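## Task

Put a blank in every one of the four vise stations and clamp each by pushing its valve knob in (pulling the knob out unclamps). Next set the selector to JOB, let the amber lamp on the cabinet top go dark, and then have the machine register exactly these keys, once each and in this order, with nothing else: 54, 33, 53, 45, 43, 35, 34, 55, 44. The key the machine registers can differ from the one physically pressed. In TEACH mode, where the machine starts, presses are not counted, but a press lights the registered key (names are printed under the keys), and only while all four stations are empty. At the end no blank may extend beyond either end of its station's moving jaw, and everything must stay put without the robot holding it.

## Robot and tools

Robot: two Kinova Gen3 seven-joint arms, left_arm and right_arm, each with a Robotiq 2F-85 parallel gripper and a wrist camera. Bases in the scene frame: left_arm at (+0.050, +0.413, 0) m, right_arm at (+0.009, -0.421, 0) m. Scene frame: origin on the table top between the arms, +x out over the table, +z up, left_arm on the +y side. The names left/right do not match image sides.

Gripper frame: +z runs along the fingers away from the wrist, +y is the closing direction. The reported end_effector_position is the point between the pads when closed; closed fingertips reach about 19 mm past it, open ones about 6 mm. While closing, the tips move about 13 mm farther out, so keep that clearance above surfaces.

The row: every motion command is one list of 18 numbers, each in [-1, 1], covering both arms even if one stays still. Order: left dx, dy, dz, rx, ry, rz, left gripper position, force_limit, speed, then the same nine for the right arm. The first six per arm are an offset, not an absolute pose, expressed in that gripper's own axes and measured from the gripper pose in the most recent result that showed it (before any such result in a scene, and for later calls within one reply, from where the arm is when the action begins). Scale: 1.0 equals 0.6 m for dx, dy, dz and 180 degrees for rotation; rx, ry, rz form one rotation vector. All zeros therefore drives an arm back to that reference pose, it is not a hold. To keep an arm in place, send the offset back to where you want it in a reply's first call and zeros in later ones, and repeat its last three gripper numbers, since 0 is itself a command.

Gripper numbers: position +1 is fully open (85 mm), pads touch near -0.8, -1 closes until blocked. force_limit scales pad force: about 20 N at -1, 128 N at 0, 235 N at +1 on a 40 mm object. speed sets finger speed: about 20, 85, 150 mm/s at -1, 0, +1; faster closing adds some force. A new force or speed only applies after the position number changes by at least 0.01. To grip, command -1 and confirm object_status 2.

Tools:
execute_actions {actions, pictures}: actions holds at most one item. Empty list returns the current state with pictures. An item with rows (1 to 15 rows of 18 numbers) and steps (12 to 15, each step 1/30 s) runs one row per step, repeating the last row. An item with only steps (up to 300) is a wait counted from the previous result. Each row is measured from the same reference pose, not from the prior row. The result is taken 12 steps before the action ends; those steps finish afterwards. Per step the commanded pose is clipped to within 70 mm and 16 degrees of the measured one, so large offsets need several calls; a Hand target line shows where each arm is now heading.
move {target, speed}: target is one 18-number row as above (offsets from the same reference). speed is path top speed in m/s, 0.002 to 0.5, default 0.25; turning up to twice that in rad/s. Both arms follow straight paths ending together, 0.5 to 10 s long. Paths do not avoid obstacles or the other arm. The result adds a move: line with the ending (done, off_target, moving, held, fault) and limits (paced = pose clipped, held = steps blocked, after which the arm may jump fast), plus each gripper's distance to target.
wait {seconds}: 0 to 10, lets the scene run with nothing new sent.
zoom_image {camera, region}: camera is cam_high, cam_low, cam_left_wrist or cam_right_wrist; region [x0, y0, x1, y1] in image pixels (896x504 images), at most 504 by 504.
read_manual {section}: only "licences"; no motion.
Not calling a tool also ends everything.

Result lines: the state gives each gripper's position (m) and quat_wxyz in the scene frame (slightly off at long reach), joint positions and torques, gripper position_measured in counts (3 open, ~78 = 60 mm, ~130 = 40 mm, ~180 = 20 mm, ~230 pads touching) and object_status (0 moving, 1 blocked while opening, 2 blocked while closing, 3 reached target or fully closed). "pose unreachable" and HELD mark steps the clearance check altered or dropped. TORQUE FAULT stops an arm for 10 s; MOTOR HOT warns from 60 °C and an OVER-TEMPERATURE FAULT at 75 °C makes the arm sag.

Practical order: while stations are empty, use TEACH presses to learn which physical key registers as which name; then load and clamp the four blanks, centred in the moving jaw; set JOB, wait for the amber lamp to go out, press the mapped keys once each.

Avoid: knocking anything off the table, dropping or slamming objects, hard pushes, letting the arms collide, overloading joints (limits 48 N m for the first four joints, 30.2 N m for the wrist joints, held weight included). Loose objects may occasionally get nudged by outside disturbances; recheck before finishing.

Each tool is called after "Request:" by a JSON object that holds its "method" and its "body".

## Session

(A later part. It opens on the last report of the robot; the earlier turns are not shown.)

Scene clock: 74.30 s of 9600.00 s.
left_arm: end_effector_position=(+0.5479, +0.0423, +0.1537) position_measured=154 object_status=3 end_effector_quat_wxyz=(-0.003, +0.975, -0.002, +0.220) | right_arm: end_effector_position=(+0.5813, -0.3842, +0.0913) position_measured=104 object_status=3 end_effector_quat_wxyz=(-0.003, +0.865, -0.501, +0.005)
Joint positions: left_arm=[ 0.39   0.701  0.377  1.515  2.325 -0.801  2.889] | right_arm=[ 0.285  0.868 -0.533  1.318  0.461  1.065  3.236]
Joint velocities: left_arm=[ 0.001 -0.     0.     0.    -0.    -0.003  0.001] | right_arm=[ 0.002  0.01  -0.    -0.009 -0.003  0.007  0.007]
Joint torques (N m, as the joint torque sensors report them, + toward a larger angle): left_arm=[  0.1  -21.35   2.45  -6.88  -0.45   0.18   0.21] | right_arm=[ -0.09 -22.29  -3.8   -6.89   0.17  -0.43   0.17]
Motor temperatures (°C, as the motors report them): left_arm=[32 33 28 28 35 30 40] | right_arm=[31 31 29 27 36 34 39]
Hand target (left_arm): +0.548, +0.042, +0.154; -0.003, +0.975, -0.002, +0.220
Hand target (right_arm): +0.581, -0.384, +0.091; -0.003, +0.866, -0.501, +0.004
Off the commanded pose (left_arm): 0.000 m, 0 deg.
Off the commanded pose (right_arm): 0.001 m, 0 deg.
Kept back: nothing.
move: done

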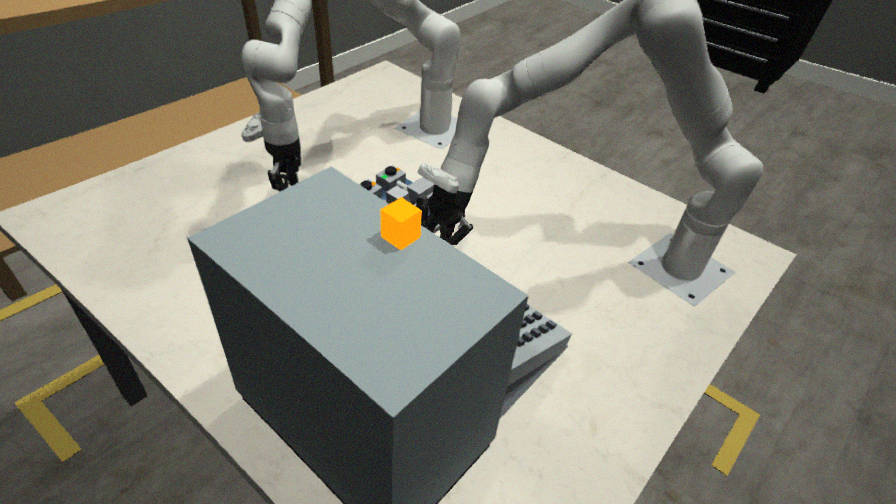

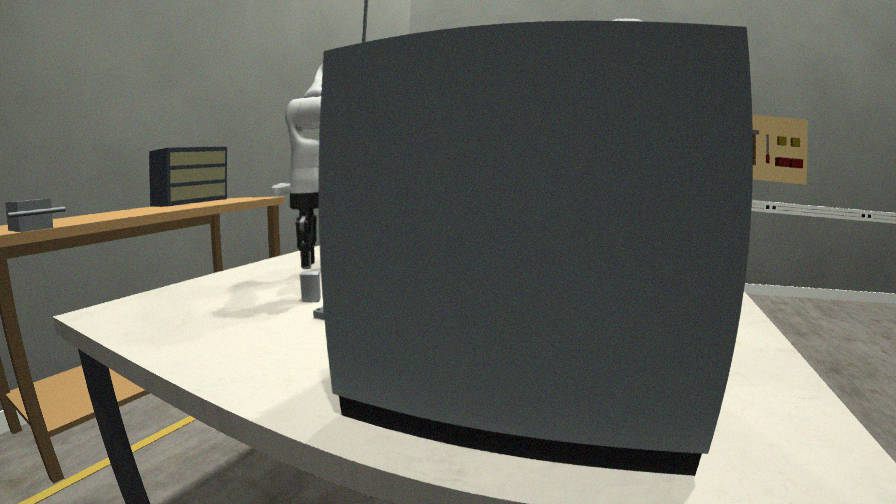

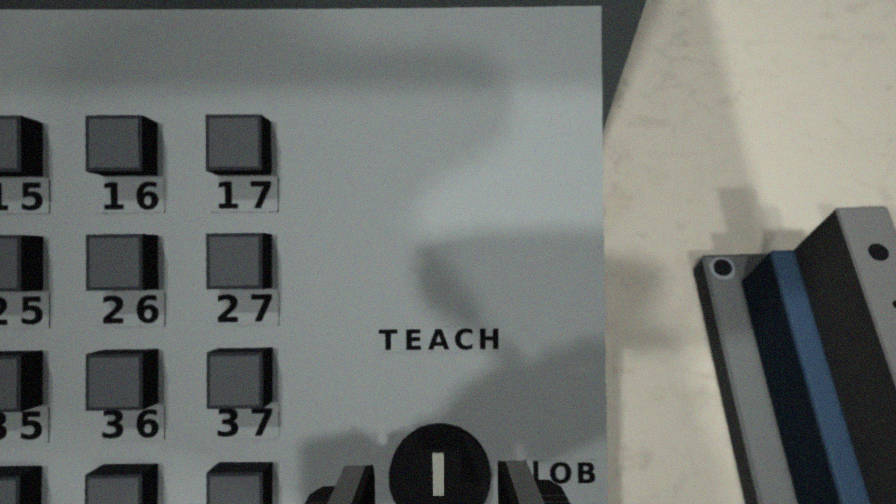

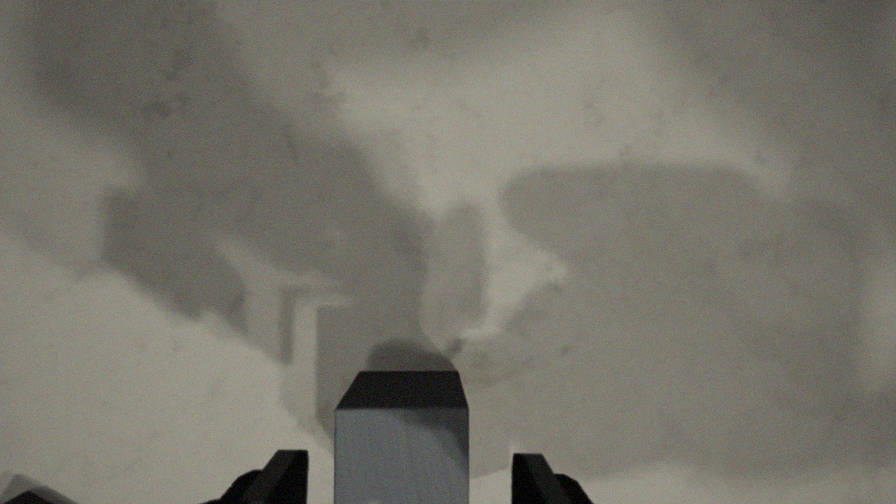

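Request:
{"method": "move", "body": {"target": [0,0.0008,0.035,0,0,0,-0.2,-0.5,0,-0.0018,-0.0045,0.077,0,0,-0.004,0.2,-0.5,0.5], "speed": 0.1}}

Request:
{"method": "move", "body": {"target": [0,0,0,0,0,0,-0.52,-1,-0.5,0,0,0,0,0,0,-1,-0.5,-0.5]}}

Request:
{"method": "move", "body": {"target": [0,0,0,0,0,0,-0.52,-1,-0.5,0,0,-0.215,0,0,0.172,-1,-0.5,-0.5], "speed": 0.3}}

Request:
{"method": "move", "body": {"target": [0,0,0,0,0,0,-0.52,-1,-0.5,-0.371,-0.058,0,0,0,0,-1,-0.5,-0.5], "speed": 0.3}}

Scene clock: 76.17 s of 9600.00 s.
left_arm: end_effector_position=(+0.5569, +0.0419, +0.1348) position_measured=154 object_status=3 end_effector_quat_wxyz=(-0.003, +0.975, -0.002, +0.220) | right_arm: end_effector_position=(+0.5837, -0.3822, +0.0453) position_measured=104 object_status=3 end_effector_quat_wxyz=(-0.003, +0.869, -0.496, +0.005)
Joint positions: left_arm=[ 0.391  0.738  0.359  1.509  2.303 -0.769  2.903] | right_arm=[ 0.272  0.936 -0.511  1.341  0.497  0.979  3.221]
Joint velocities: left_arm=[-0.     0.002 -0.001  0.001 -0.     0.001 -0.   ] | right_arm=[ 0.001  0.003  0.001 -0.001  0.001 -0.002 -0.001]
Joint torques (N m, as the joint torque sensors report them, + toward a larger angle): left_arm=[  0.1  -21.88   2.45  -6.73  -0.41   0.11   0.17] | right_arm=[ -0.36 -22.7   -3.91  -6.36   0.04  -0.21   0.03]
Motor temperatures (°C, as the motors report them): left_arm=[32 33 28 28 35 30 40] | right_arm=[31 31 29 27 36 34 39]
Hand target (left_arm): +0.557, +0.042, +0.135; -0.003, +0.975, -0.002, +0.220
Hand target (right_arm): +0.584, -0.382, +0.045; -0.003, +0.869, -0.496, +0.005
Off the commanded pose (left_arm): 0.000 m, 0 deg.
Off the commanded pose (right_arm): 0.000 m, 0 deg.
Kept back: nothing.
move: done

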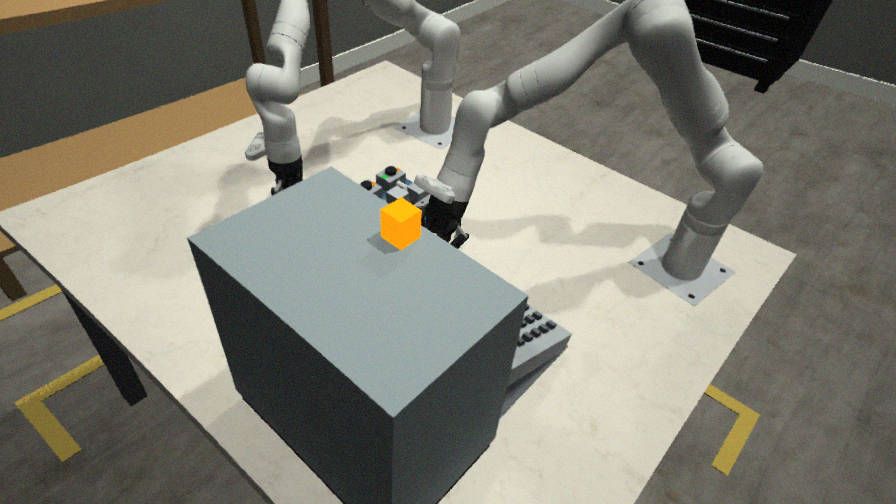

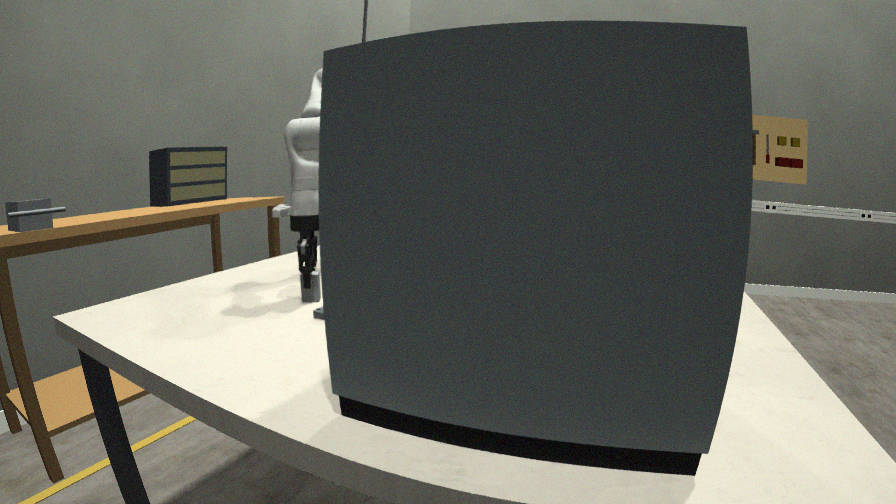

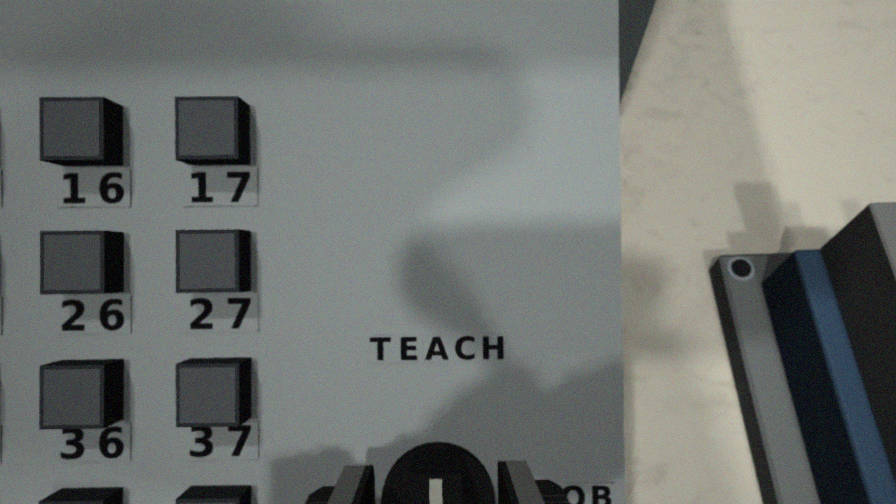

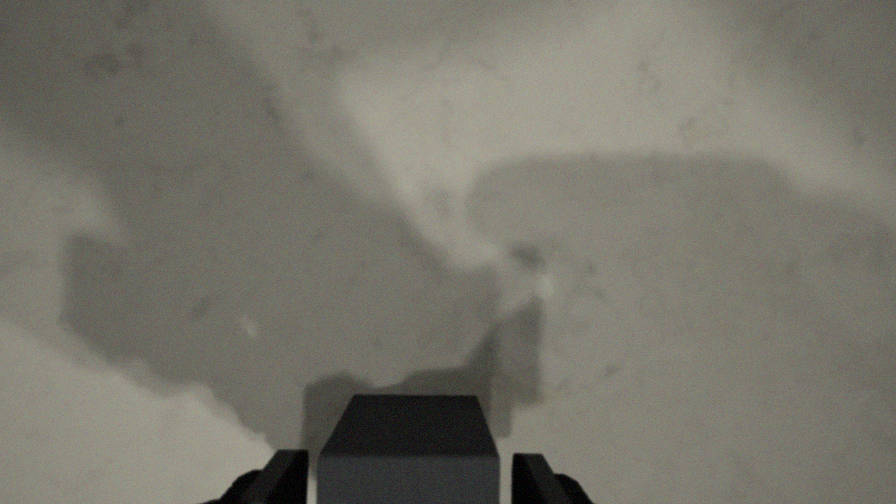

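Scene clock: 76.80 s of 9600.00 s.
left_arm: end_effector_position=(+0.5569, +0.0419, +0.1348) position_measured=195 object_status=0 end_effector_quat_wxyz=(-0.003, +0.975, -0.002, +0.220) | right_arm: end_effector_position=(+0.5837, -0.3822, +0.0455) position_measured=142 object_status=2 end_effector_quat_wxyz=(-0.003, +0.869, -0.496, +0.005)
Joint positions: left_arm=[ 0.391  0.738  0.359  1.509  2.303 -0.769  2.903] | right_arm=[ 0.272  0.936 -0.511  1.341  0.497  0.979  3.221]
Joint velocities: left_arm=[ 0.001 -0.    -0.     0.     0.    -0.001  0.   ] | right_arm=[-0.     0.    -0.     0.    -0.    -0.001  0.001]
Joint torques (N m, as the joint torque sensors report them, + toward a larger angle): left_arm=[ -0.06 -21.8    2.53  -6.72  -0.49   0.11   0.19] | right_arm=[ -0.28 -22.14  -3.87  -6.4    0.12  -0.25   0.05]
Motor temperatures (°C, as the motors report them): left_arm=[32 33 28 28 35 30 40] | right_arm=[31 31 29 27 36 34 39]
Hand target (left_arm): +0.557, +0.042, +0.135; -0.003, +0.975, -0.002, +0.220
Hand target (right_arm): +0.584, -0.382, +0.045; -0.003, +0.869, -0.496, +0.005
Off the commanded pose (left_arm): 0.000 m, 0 deg.
Off the commanded pose (right_arm): 0.000 m, 0 deg.
Kept back: nothing.
move: done

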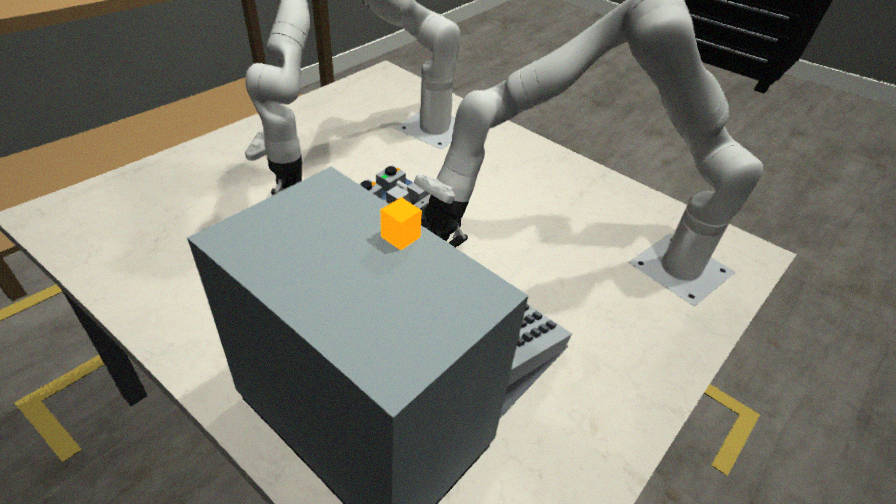

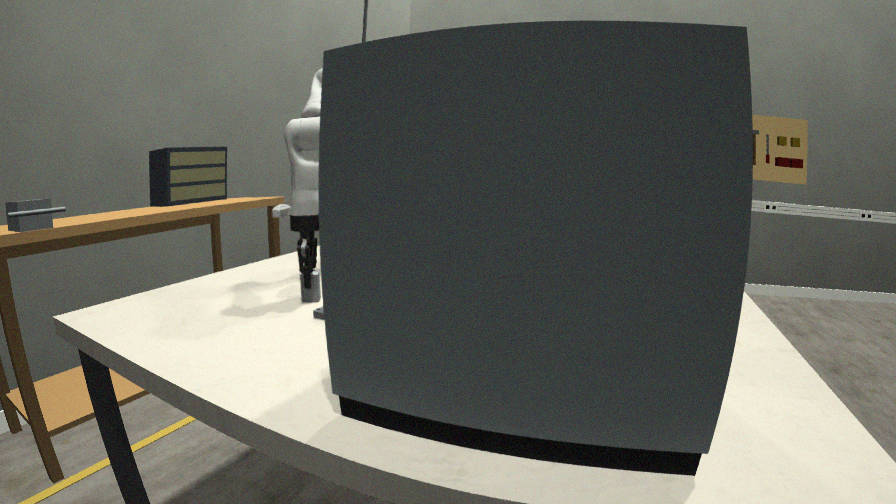

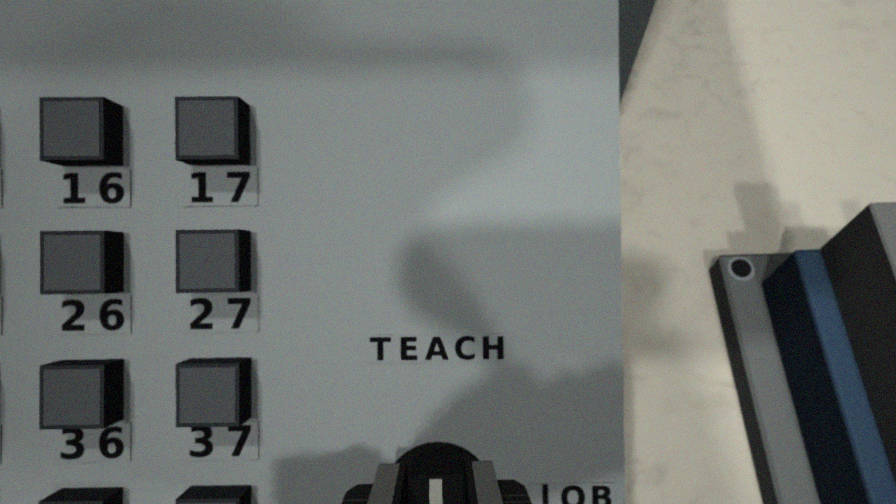

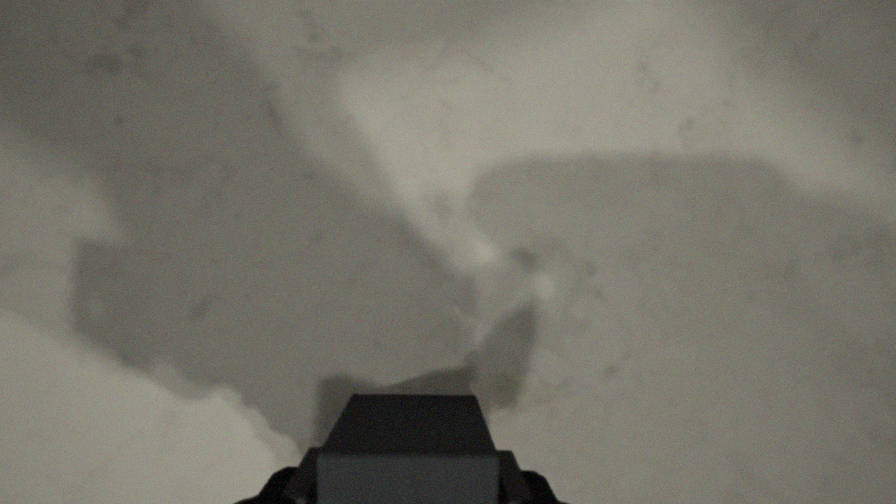

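Scene clock: 78.20 s of 9600.00 s.
left_arm: end_effector_position=(+0.5569, +0.0419, +0.1348) position_measured=195 object_status=3 end_effector_quat_wxyz=(-0.003, +0.975, -0.002, +0.220) | right_arm: end_effector_position=(+0.5821, -0.3819, +0.1744) position_measured=142 object_status=2 end_effector_quat_wxyz=(+0.005, -0.705, +0.709, -0.004)
Joint positions: left_arm=[ 0.391  0.738  0.359  1.509  2.303 -0.769  2.903] | right_arm=[ 0.23   0.756 -0.446  1.212  0.321  1.23   2.808]
Joint velocities: left_arm=[-0.    -0.     0.    -0.001  0.    -0.001 -0.001] | right_arm=[-0.003 -0.001  0.001 -0.002 -0.001  0.004 -0.004]
Joint torques (N m, as the joint torque sensors report them, + toward a larger angle): left_arm=[  0.04 -21.75   2.38  -6.85  -0.46   0.11   0.25] | right_arm=[ -0.16 -22.53  -2.94  -8.1    0.06  -0.1   -0.03]
Motor temperatures (°C, as the motors report them): left_arm=[32 34 28 28 35 30 40] | right_arm=[31 31 29 27 36 34 39]
Hand target (left_arm): +0.557, +0.042, +0.135; -0.003, +0.975, -0.002, +0.220
Hand target (right_arm): +0.582, -0.382, +0.174; -0.005, +0.705, -0.709, +0.004
Off the commanded pose (left_arm): 0.000 m, 0 deg.
Off the commanded pose (right_arm): 0.000 m, 0 deg.
Kept back: nothing.
move: done

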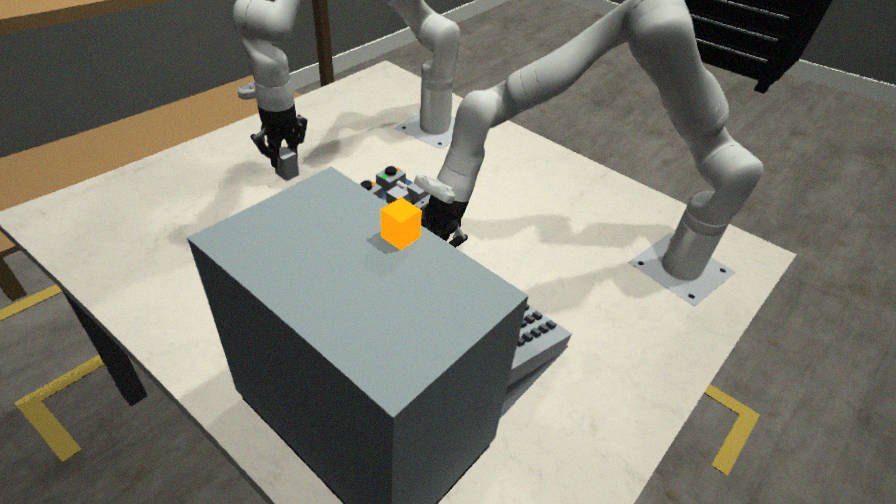

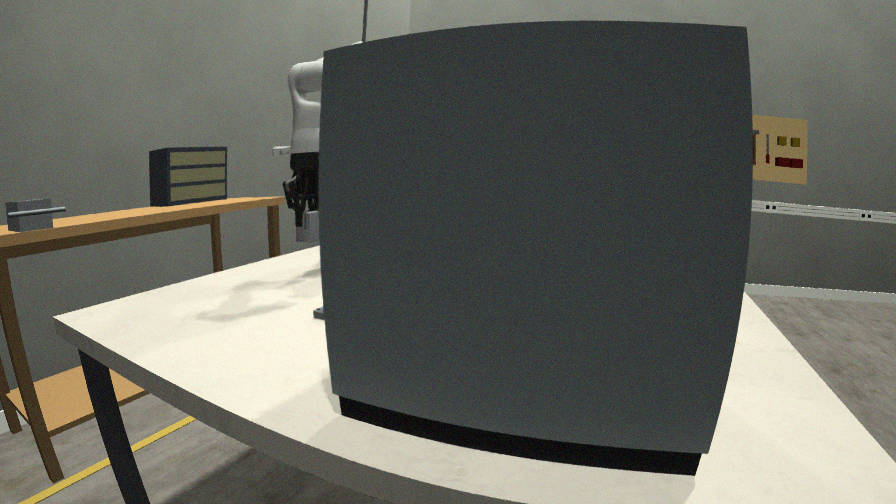

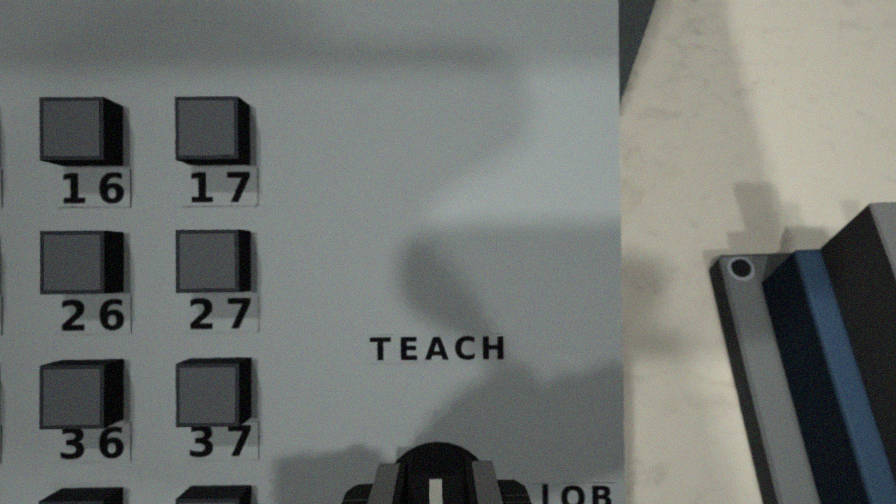

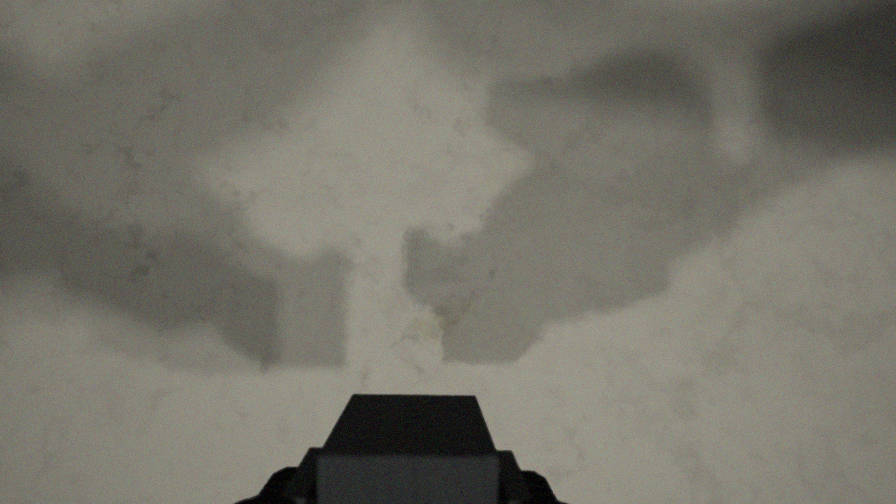

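Scene clock: 79.60 s of 9600.00 s.
left_arm: end_effector_position=(+0.5569, +0.0419, +0.1348) position_measured=195 object_status=3 end_effector_quat_wxyz=(-0.003, +0.975, -0.002, +0.220) | right_arm: end_effector_position=(+0.6171, -0.1598, +0.1749) position_measured=142 object_status=2 end_effector_quat_wxyz=(+0.005, -0.705, +0.709, -0.004)
Joint positions: left_arm=[ 0.391  0.738  0.359  1.509  2.303 -0.769  2.903] | right_arm=[-0.198  0.987 -0.423  0.715  0.356  1.477  2.548]
Joint velocities: left_arm=[0.    0.    0.    0.    0.    0.002 0.   ] | right_arm=[-0.007  0.015  0.    -0.02   0.     0.014  0.003]
Joint torques (N m, as the joint torque sensors report them, + toward a larger angle): left_arm=[  0.11 -21.77   2.51  -6.73  -0.42   0.12   0.19] | right_arm=[ -0.17 -27.06  -2.33  -8.51  -0.02   0.06  -0.03]
Motor temperatures (°C, as the motors report them): left_arm=[32 34 28 28 35 30 40] | right_arm=[31 31 29 27 36 34 39]
Hand target (left_arm): +0.557, +0.042, +0.135; -0.003, +0.975, -0.002, +0.220
Hand target (right_arm): +0.617, -0.159, +0.174; -0.004, +0.705, -0.709, +0.003
Off the commanded pose (left_arm): 0.000 m, 0 deg.
Off the commanded pose (right_arm): 0.001 m, 0 deg.
Kept back: nothing.
move: done

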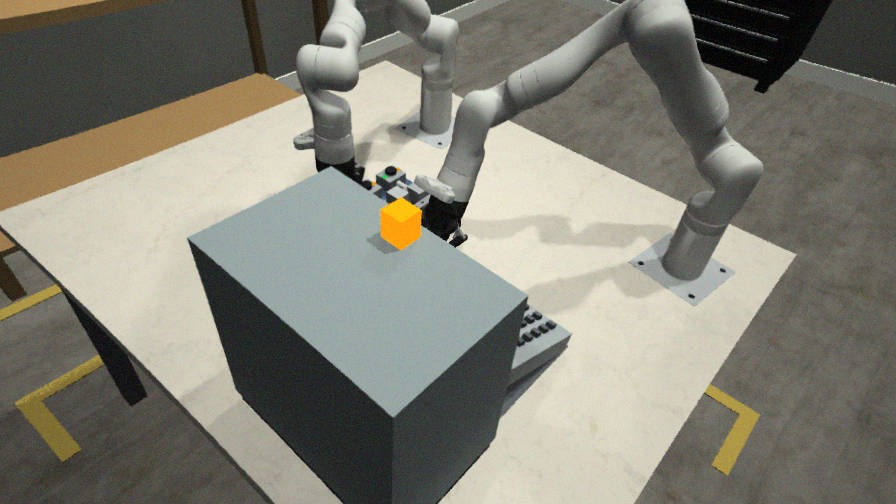

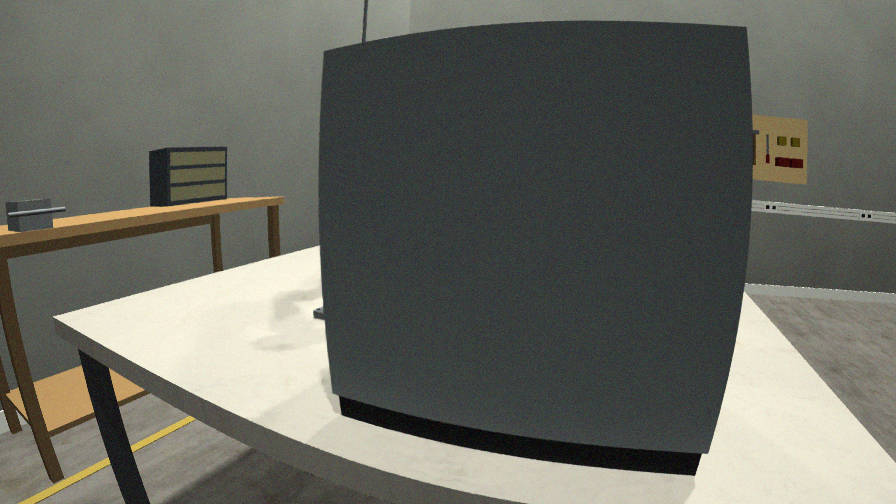

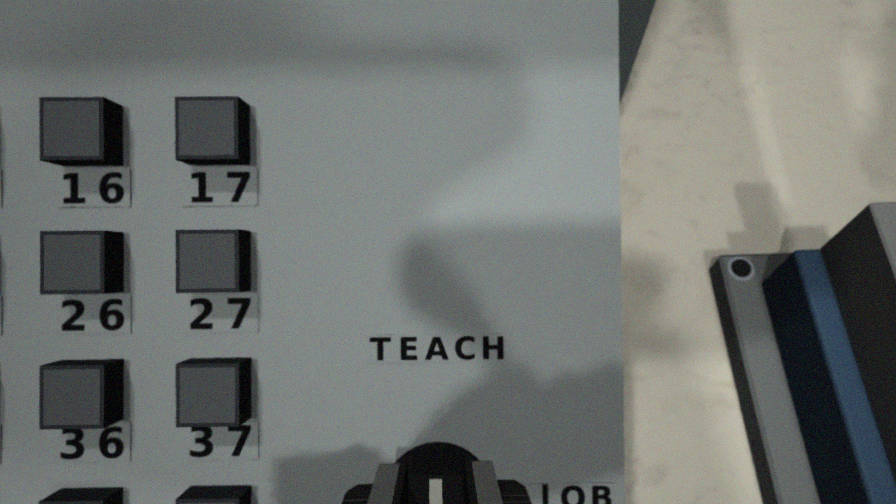

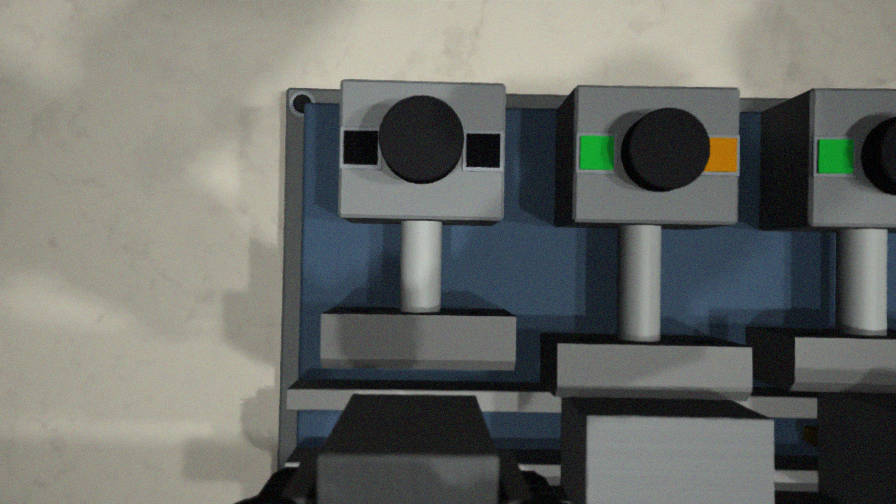

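Request:
{"method": "move", "body": {"target": [0,0,0,0,0,0,-0.52,-1,-0.5,-0.0044,0.002,0.0907,0,0,0,-1,-0.5,-0.5], "speed": 0.07}}

Request:
{"method": "move", "body": {"target": [0,0,0,0,0,0,-0.52,-1,-0.5,0,0,0.009,0,0,0,-1,-0.5,-0.5], "speed": 0.015}}

Scene clock: 81.27 s of 9600.00 s.
left_arm: end_effector_position=(+0.5569, +0.0419, +0.1348) position_measured=195 object_status=3 end_effector_quat_wxyz=(-0.003, +0.975, -0.002, +0.220) | right_arm: end_effector_position=(+0.6166, -0.1572, +0.1206) position_measured=142 object_status=2 end_effector_quat_wxyz=(+0.005, -0.705, +0.709, -0.004)
Joint positions: left_arm=[ 0.391  0.738  0.359  1.509  2.303 -0.769  2.903] | right_arm=[-0.189  1.026 -0.419  0.812  0.37   1.347  2.521]
Joint velocities: left_arm=[-0.001  0.     0.    -0.    -0.     0.     0.001] | right_arm=[ 0.001  0.     0.     0.003  0.001 -0.002 -0.   ]
Joint torques (N m, as the joint torque sensors report them, + toward a larger angle): left_arm=[  0.02 -21.84   2.47  -6.82  -0.39   0.15   0.22] | right_arm=[ -0.2  -26.9   -2.92  -8.41   0.07  -0.37  -0.12]
Motor temperatures (°C, as the motors report them): left_arm=[32 34 28 28 35 30 40] | right_arm=[31 31 29 27 36 34 39]
Hand target (left_arm): +0.557, +0.042, +0.135; -0.003, +0.975, -0.002, +0.220
Hand target (right_arm): +0.617, -0.157, +0.121; -0.005, +0.705, -0.709, +0.004
Off the commanded pose (left_arm): 0.000 m, 0 deg.
Off the commanded pose (right_arm): 0.000 m, 0 deg.
Kept back: nothing.
move: done

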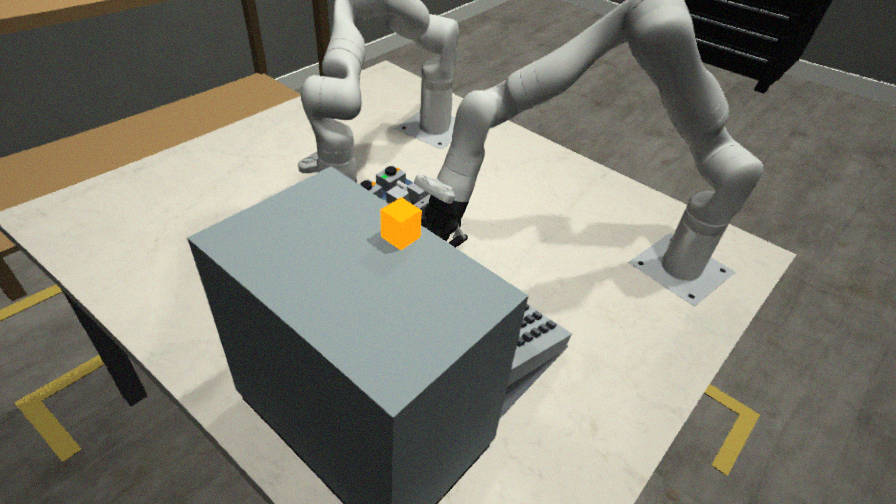

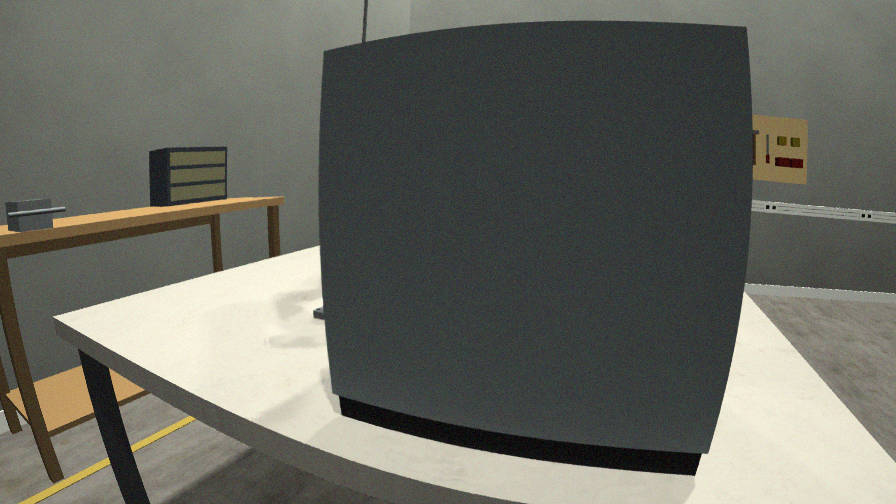

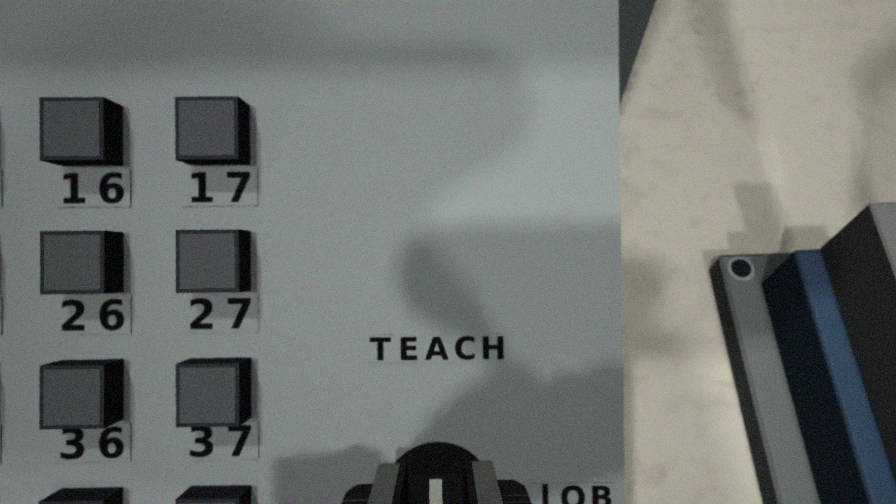

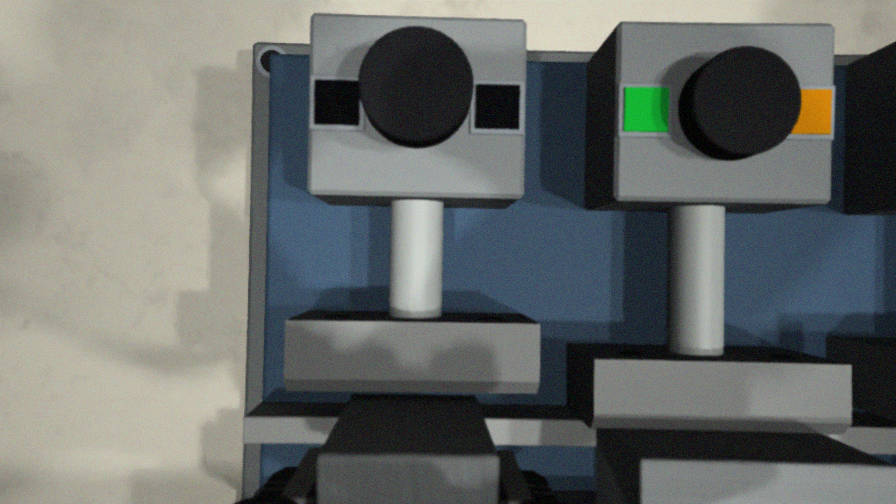

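Scene clock: 81.97 s of 9600.00 s.
left_arm: end_effector_position=(+0.5569, +0.0419, +0.1348) position_measured=195 object_status=3 end_effector_quat_wxyz=(-0.003, +0.975, -0.002, +0.220) | right_arm: end_effector_position=(+0.6167, -0.1572, +0.1160) position_measured=142 object_status=2 end_effector_quat_wxyz=(+0.005, -0.705, +0.709, -0.004)
Joint positions: left_arm=[ 0.391  0.738  0.359  1.509  2.303 -0.769  2.903] | right_arm=[-0.189  1.03  -0.419  0.82   0.371  1.336  2.519]
Joint velocities: left_arm=[-0.001  0.001 -0.     0.    -0.    -0.001 -0.001] | right_arm=[-0.    -0.    -0.     0.001 -0.    -0.002 -0.002]
Joint torques (N m, as the joint torque sensors report them, + toward a larger angle): left_arm=[  0.15 -21.95   2.43  -6.67  -0.44   0.06   0.18] | right_arm=[ -0.08 -24.46  -2.34  -7.52   0.18  -0.54  -0.05]
Motor temperatures (°C, as the motors report them): left_arm=[32 34 28 28 35 30 40] | right_arm=[31 31 29 27 36 34 39]
Hand target (left_arm): +0.557, +0.042, +0.135; -0.003, +0.975, -0.002, +0.220
Hand target (right_arm): +0.617, -0.157, +0.115; -0.005, +0.705, -0.709, +0.004
Off the commanded pose (left_arm): 0.000 m, 0 deg.
Off the commanded pose (right_arm): 0.001 m, 0 deg.
Kept back: nothing.
move: done

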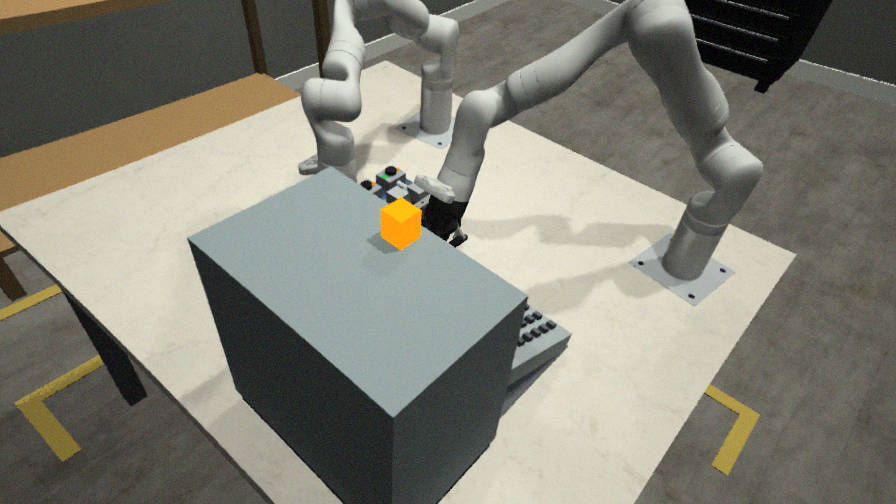

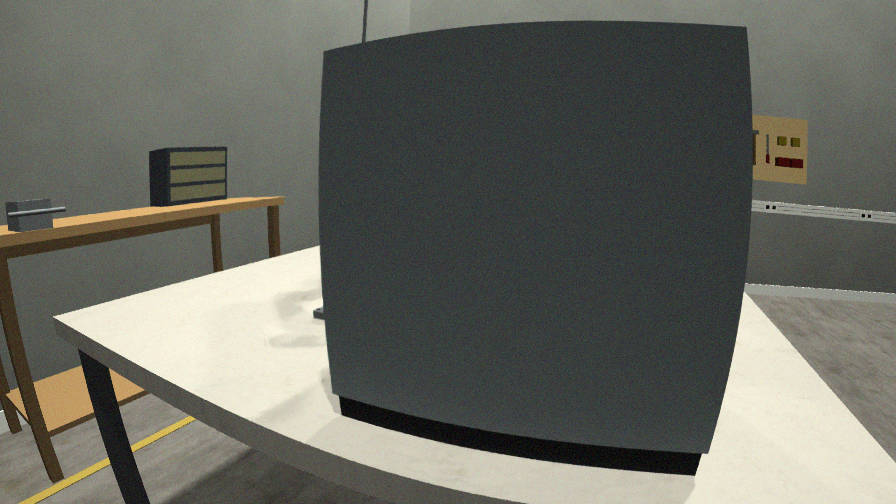

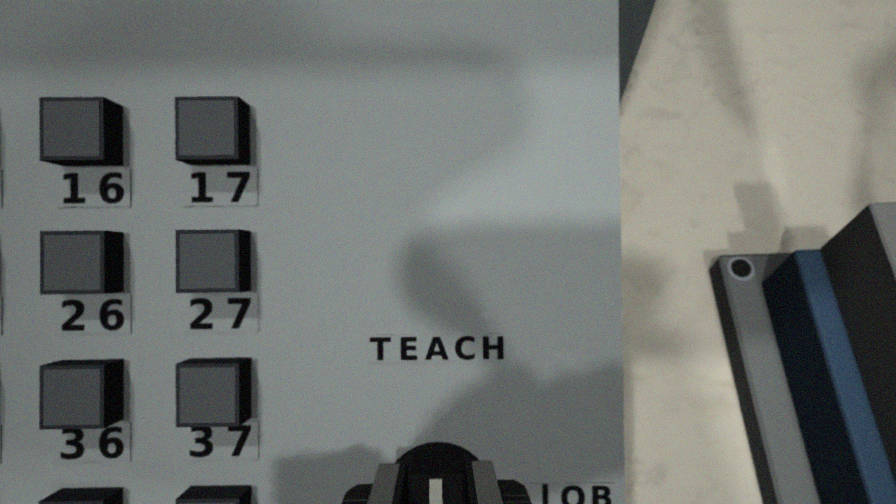

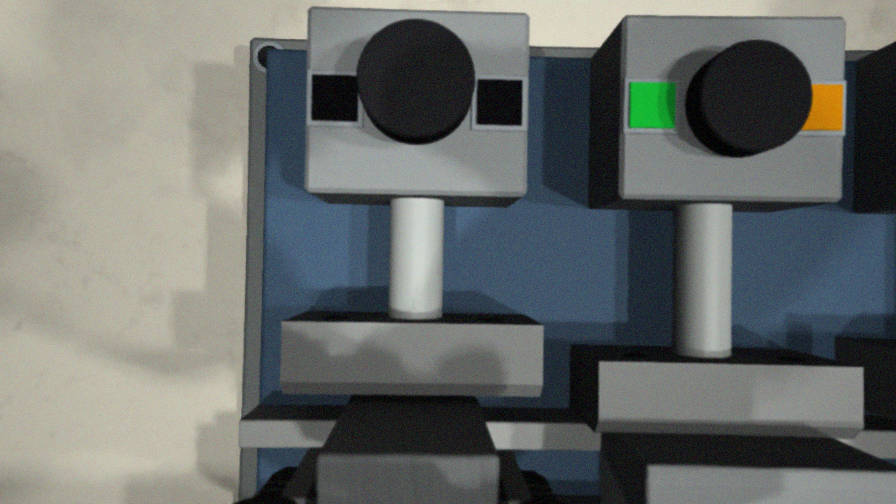

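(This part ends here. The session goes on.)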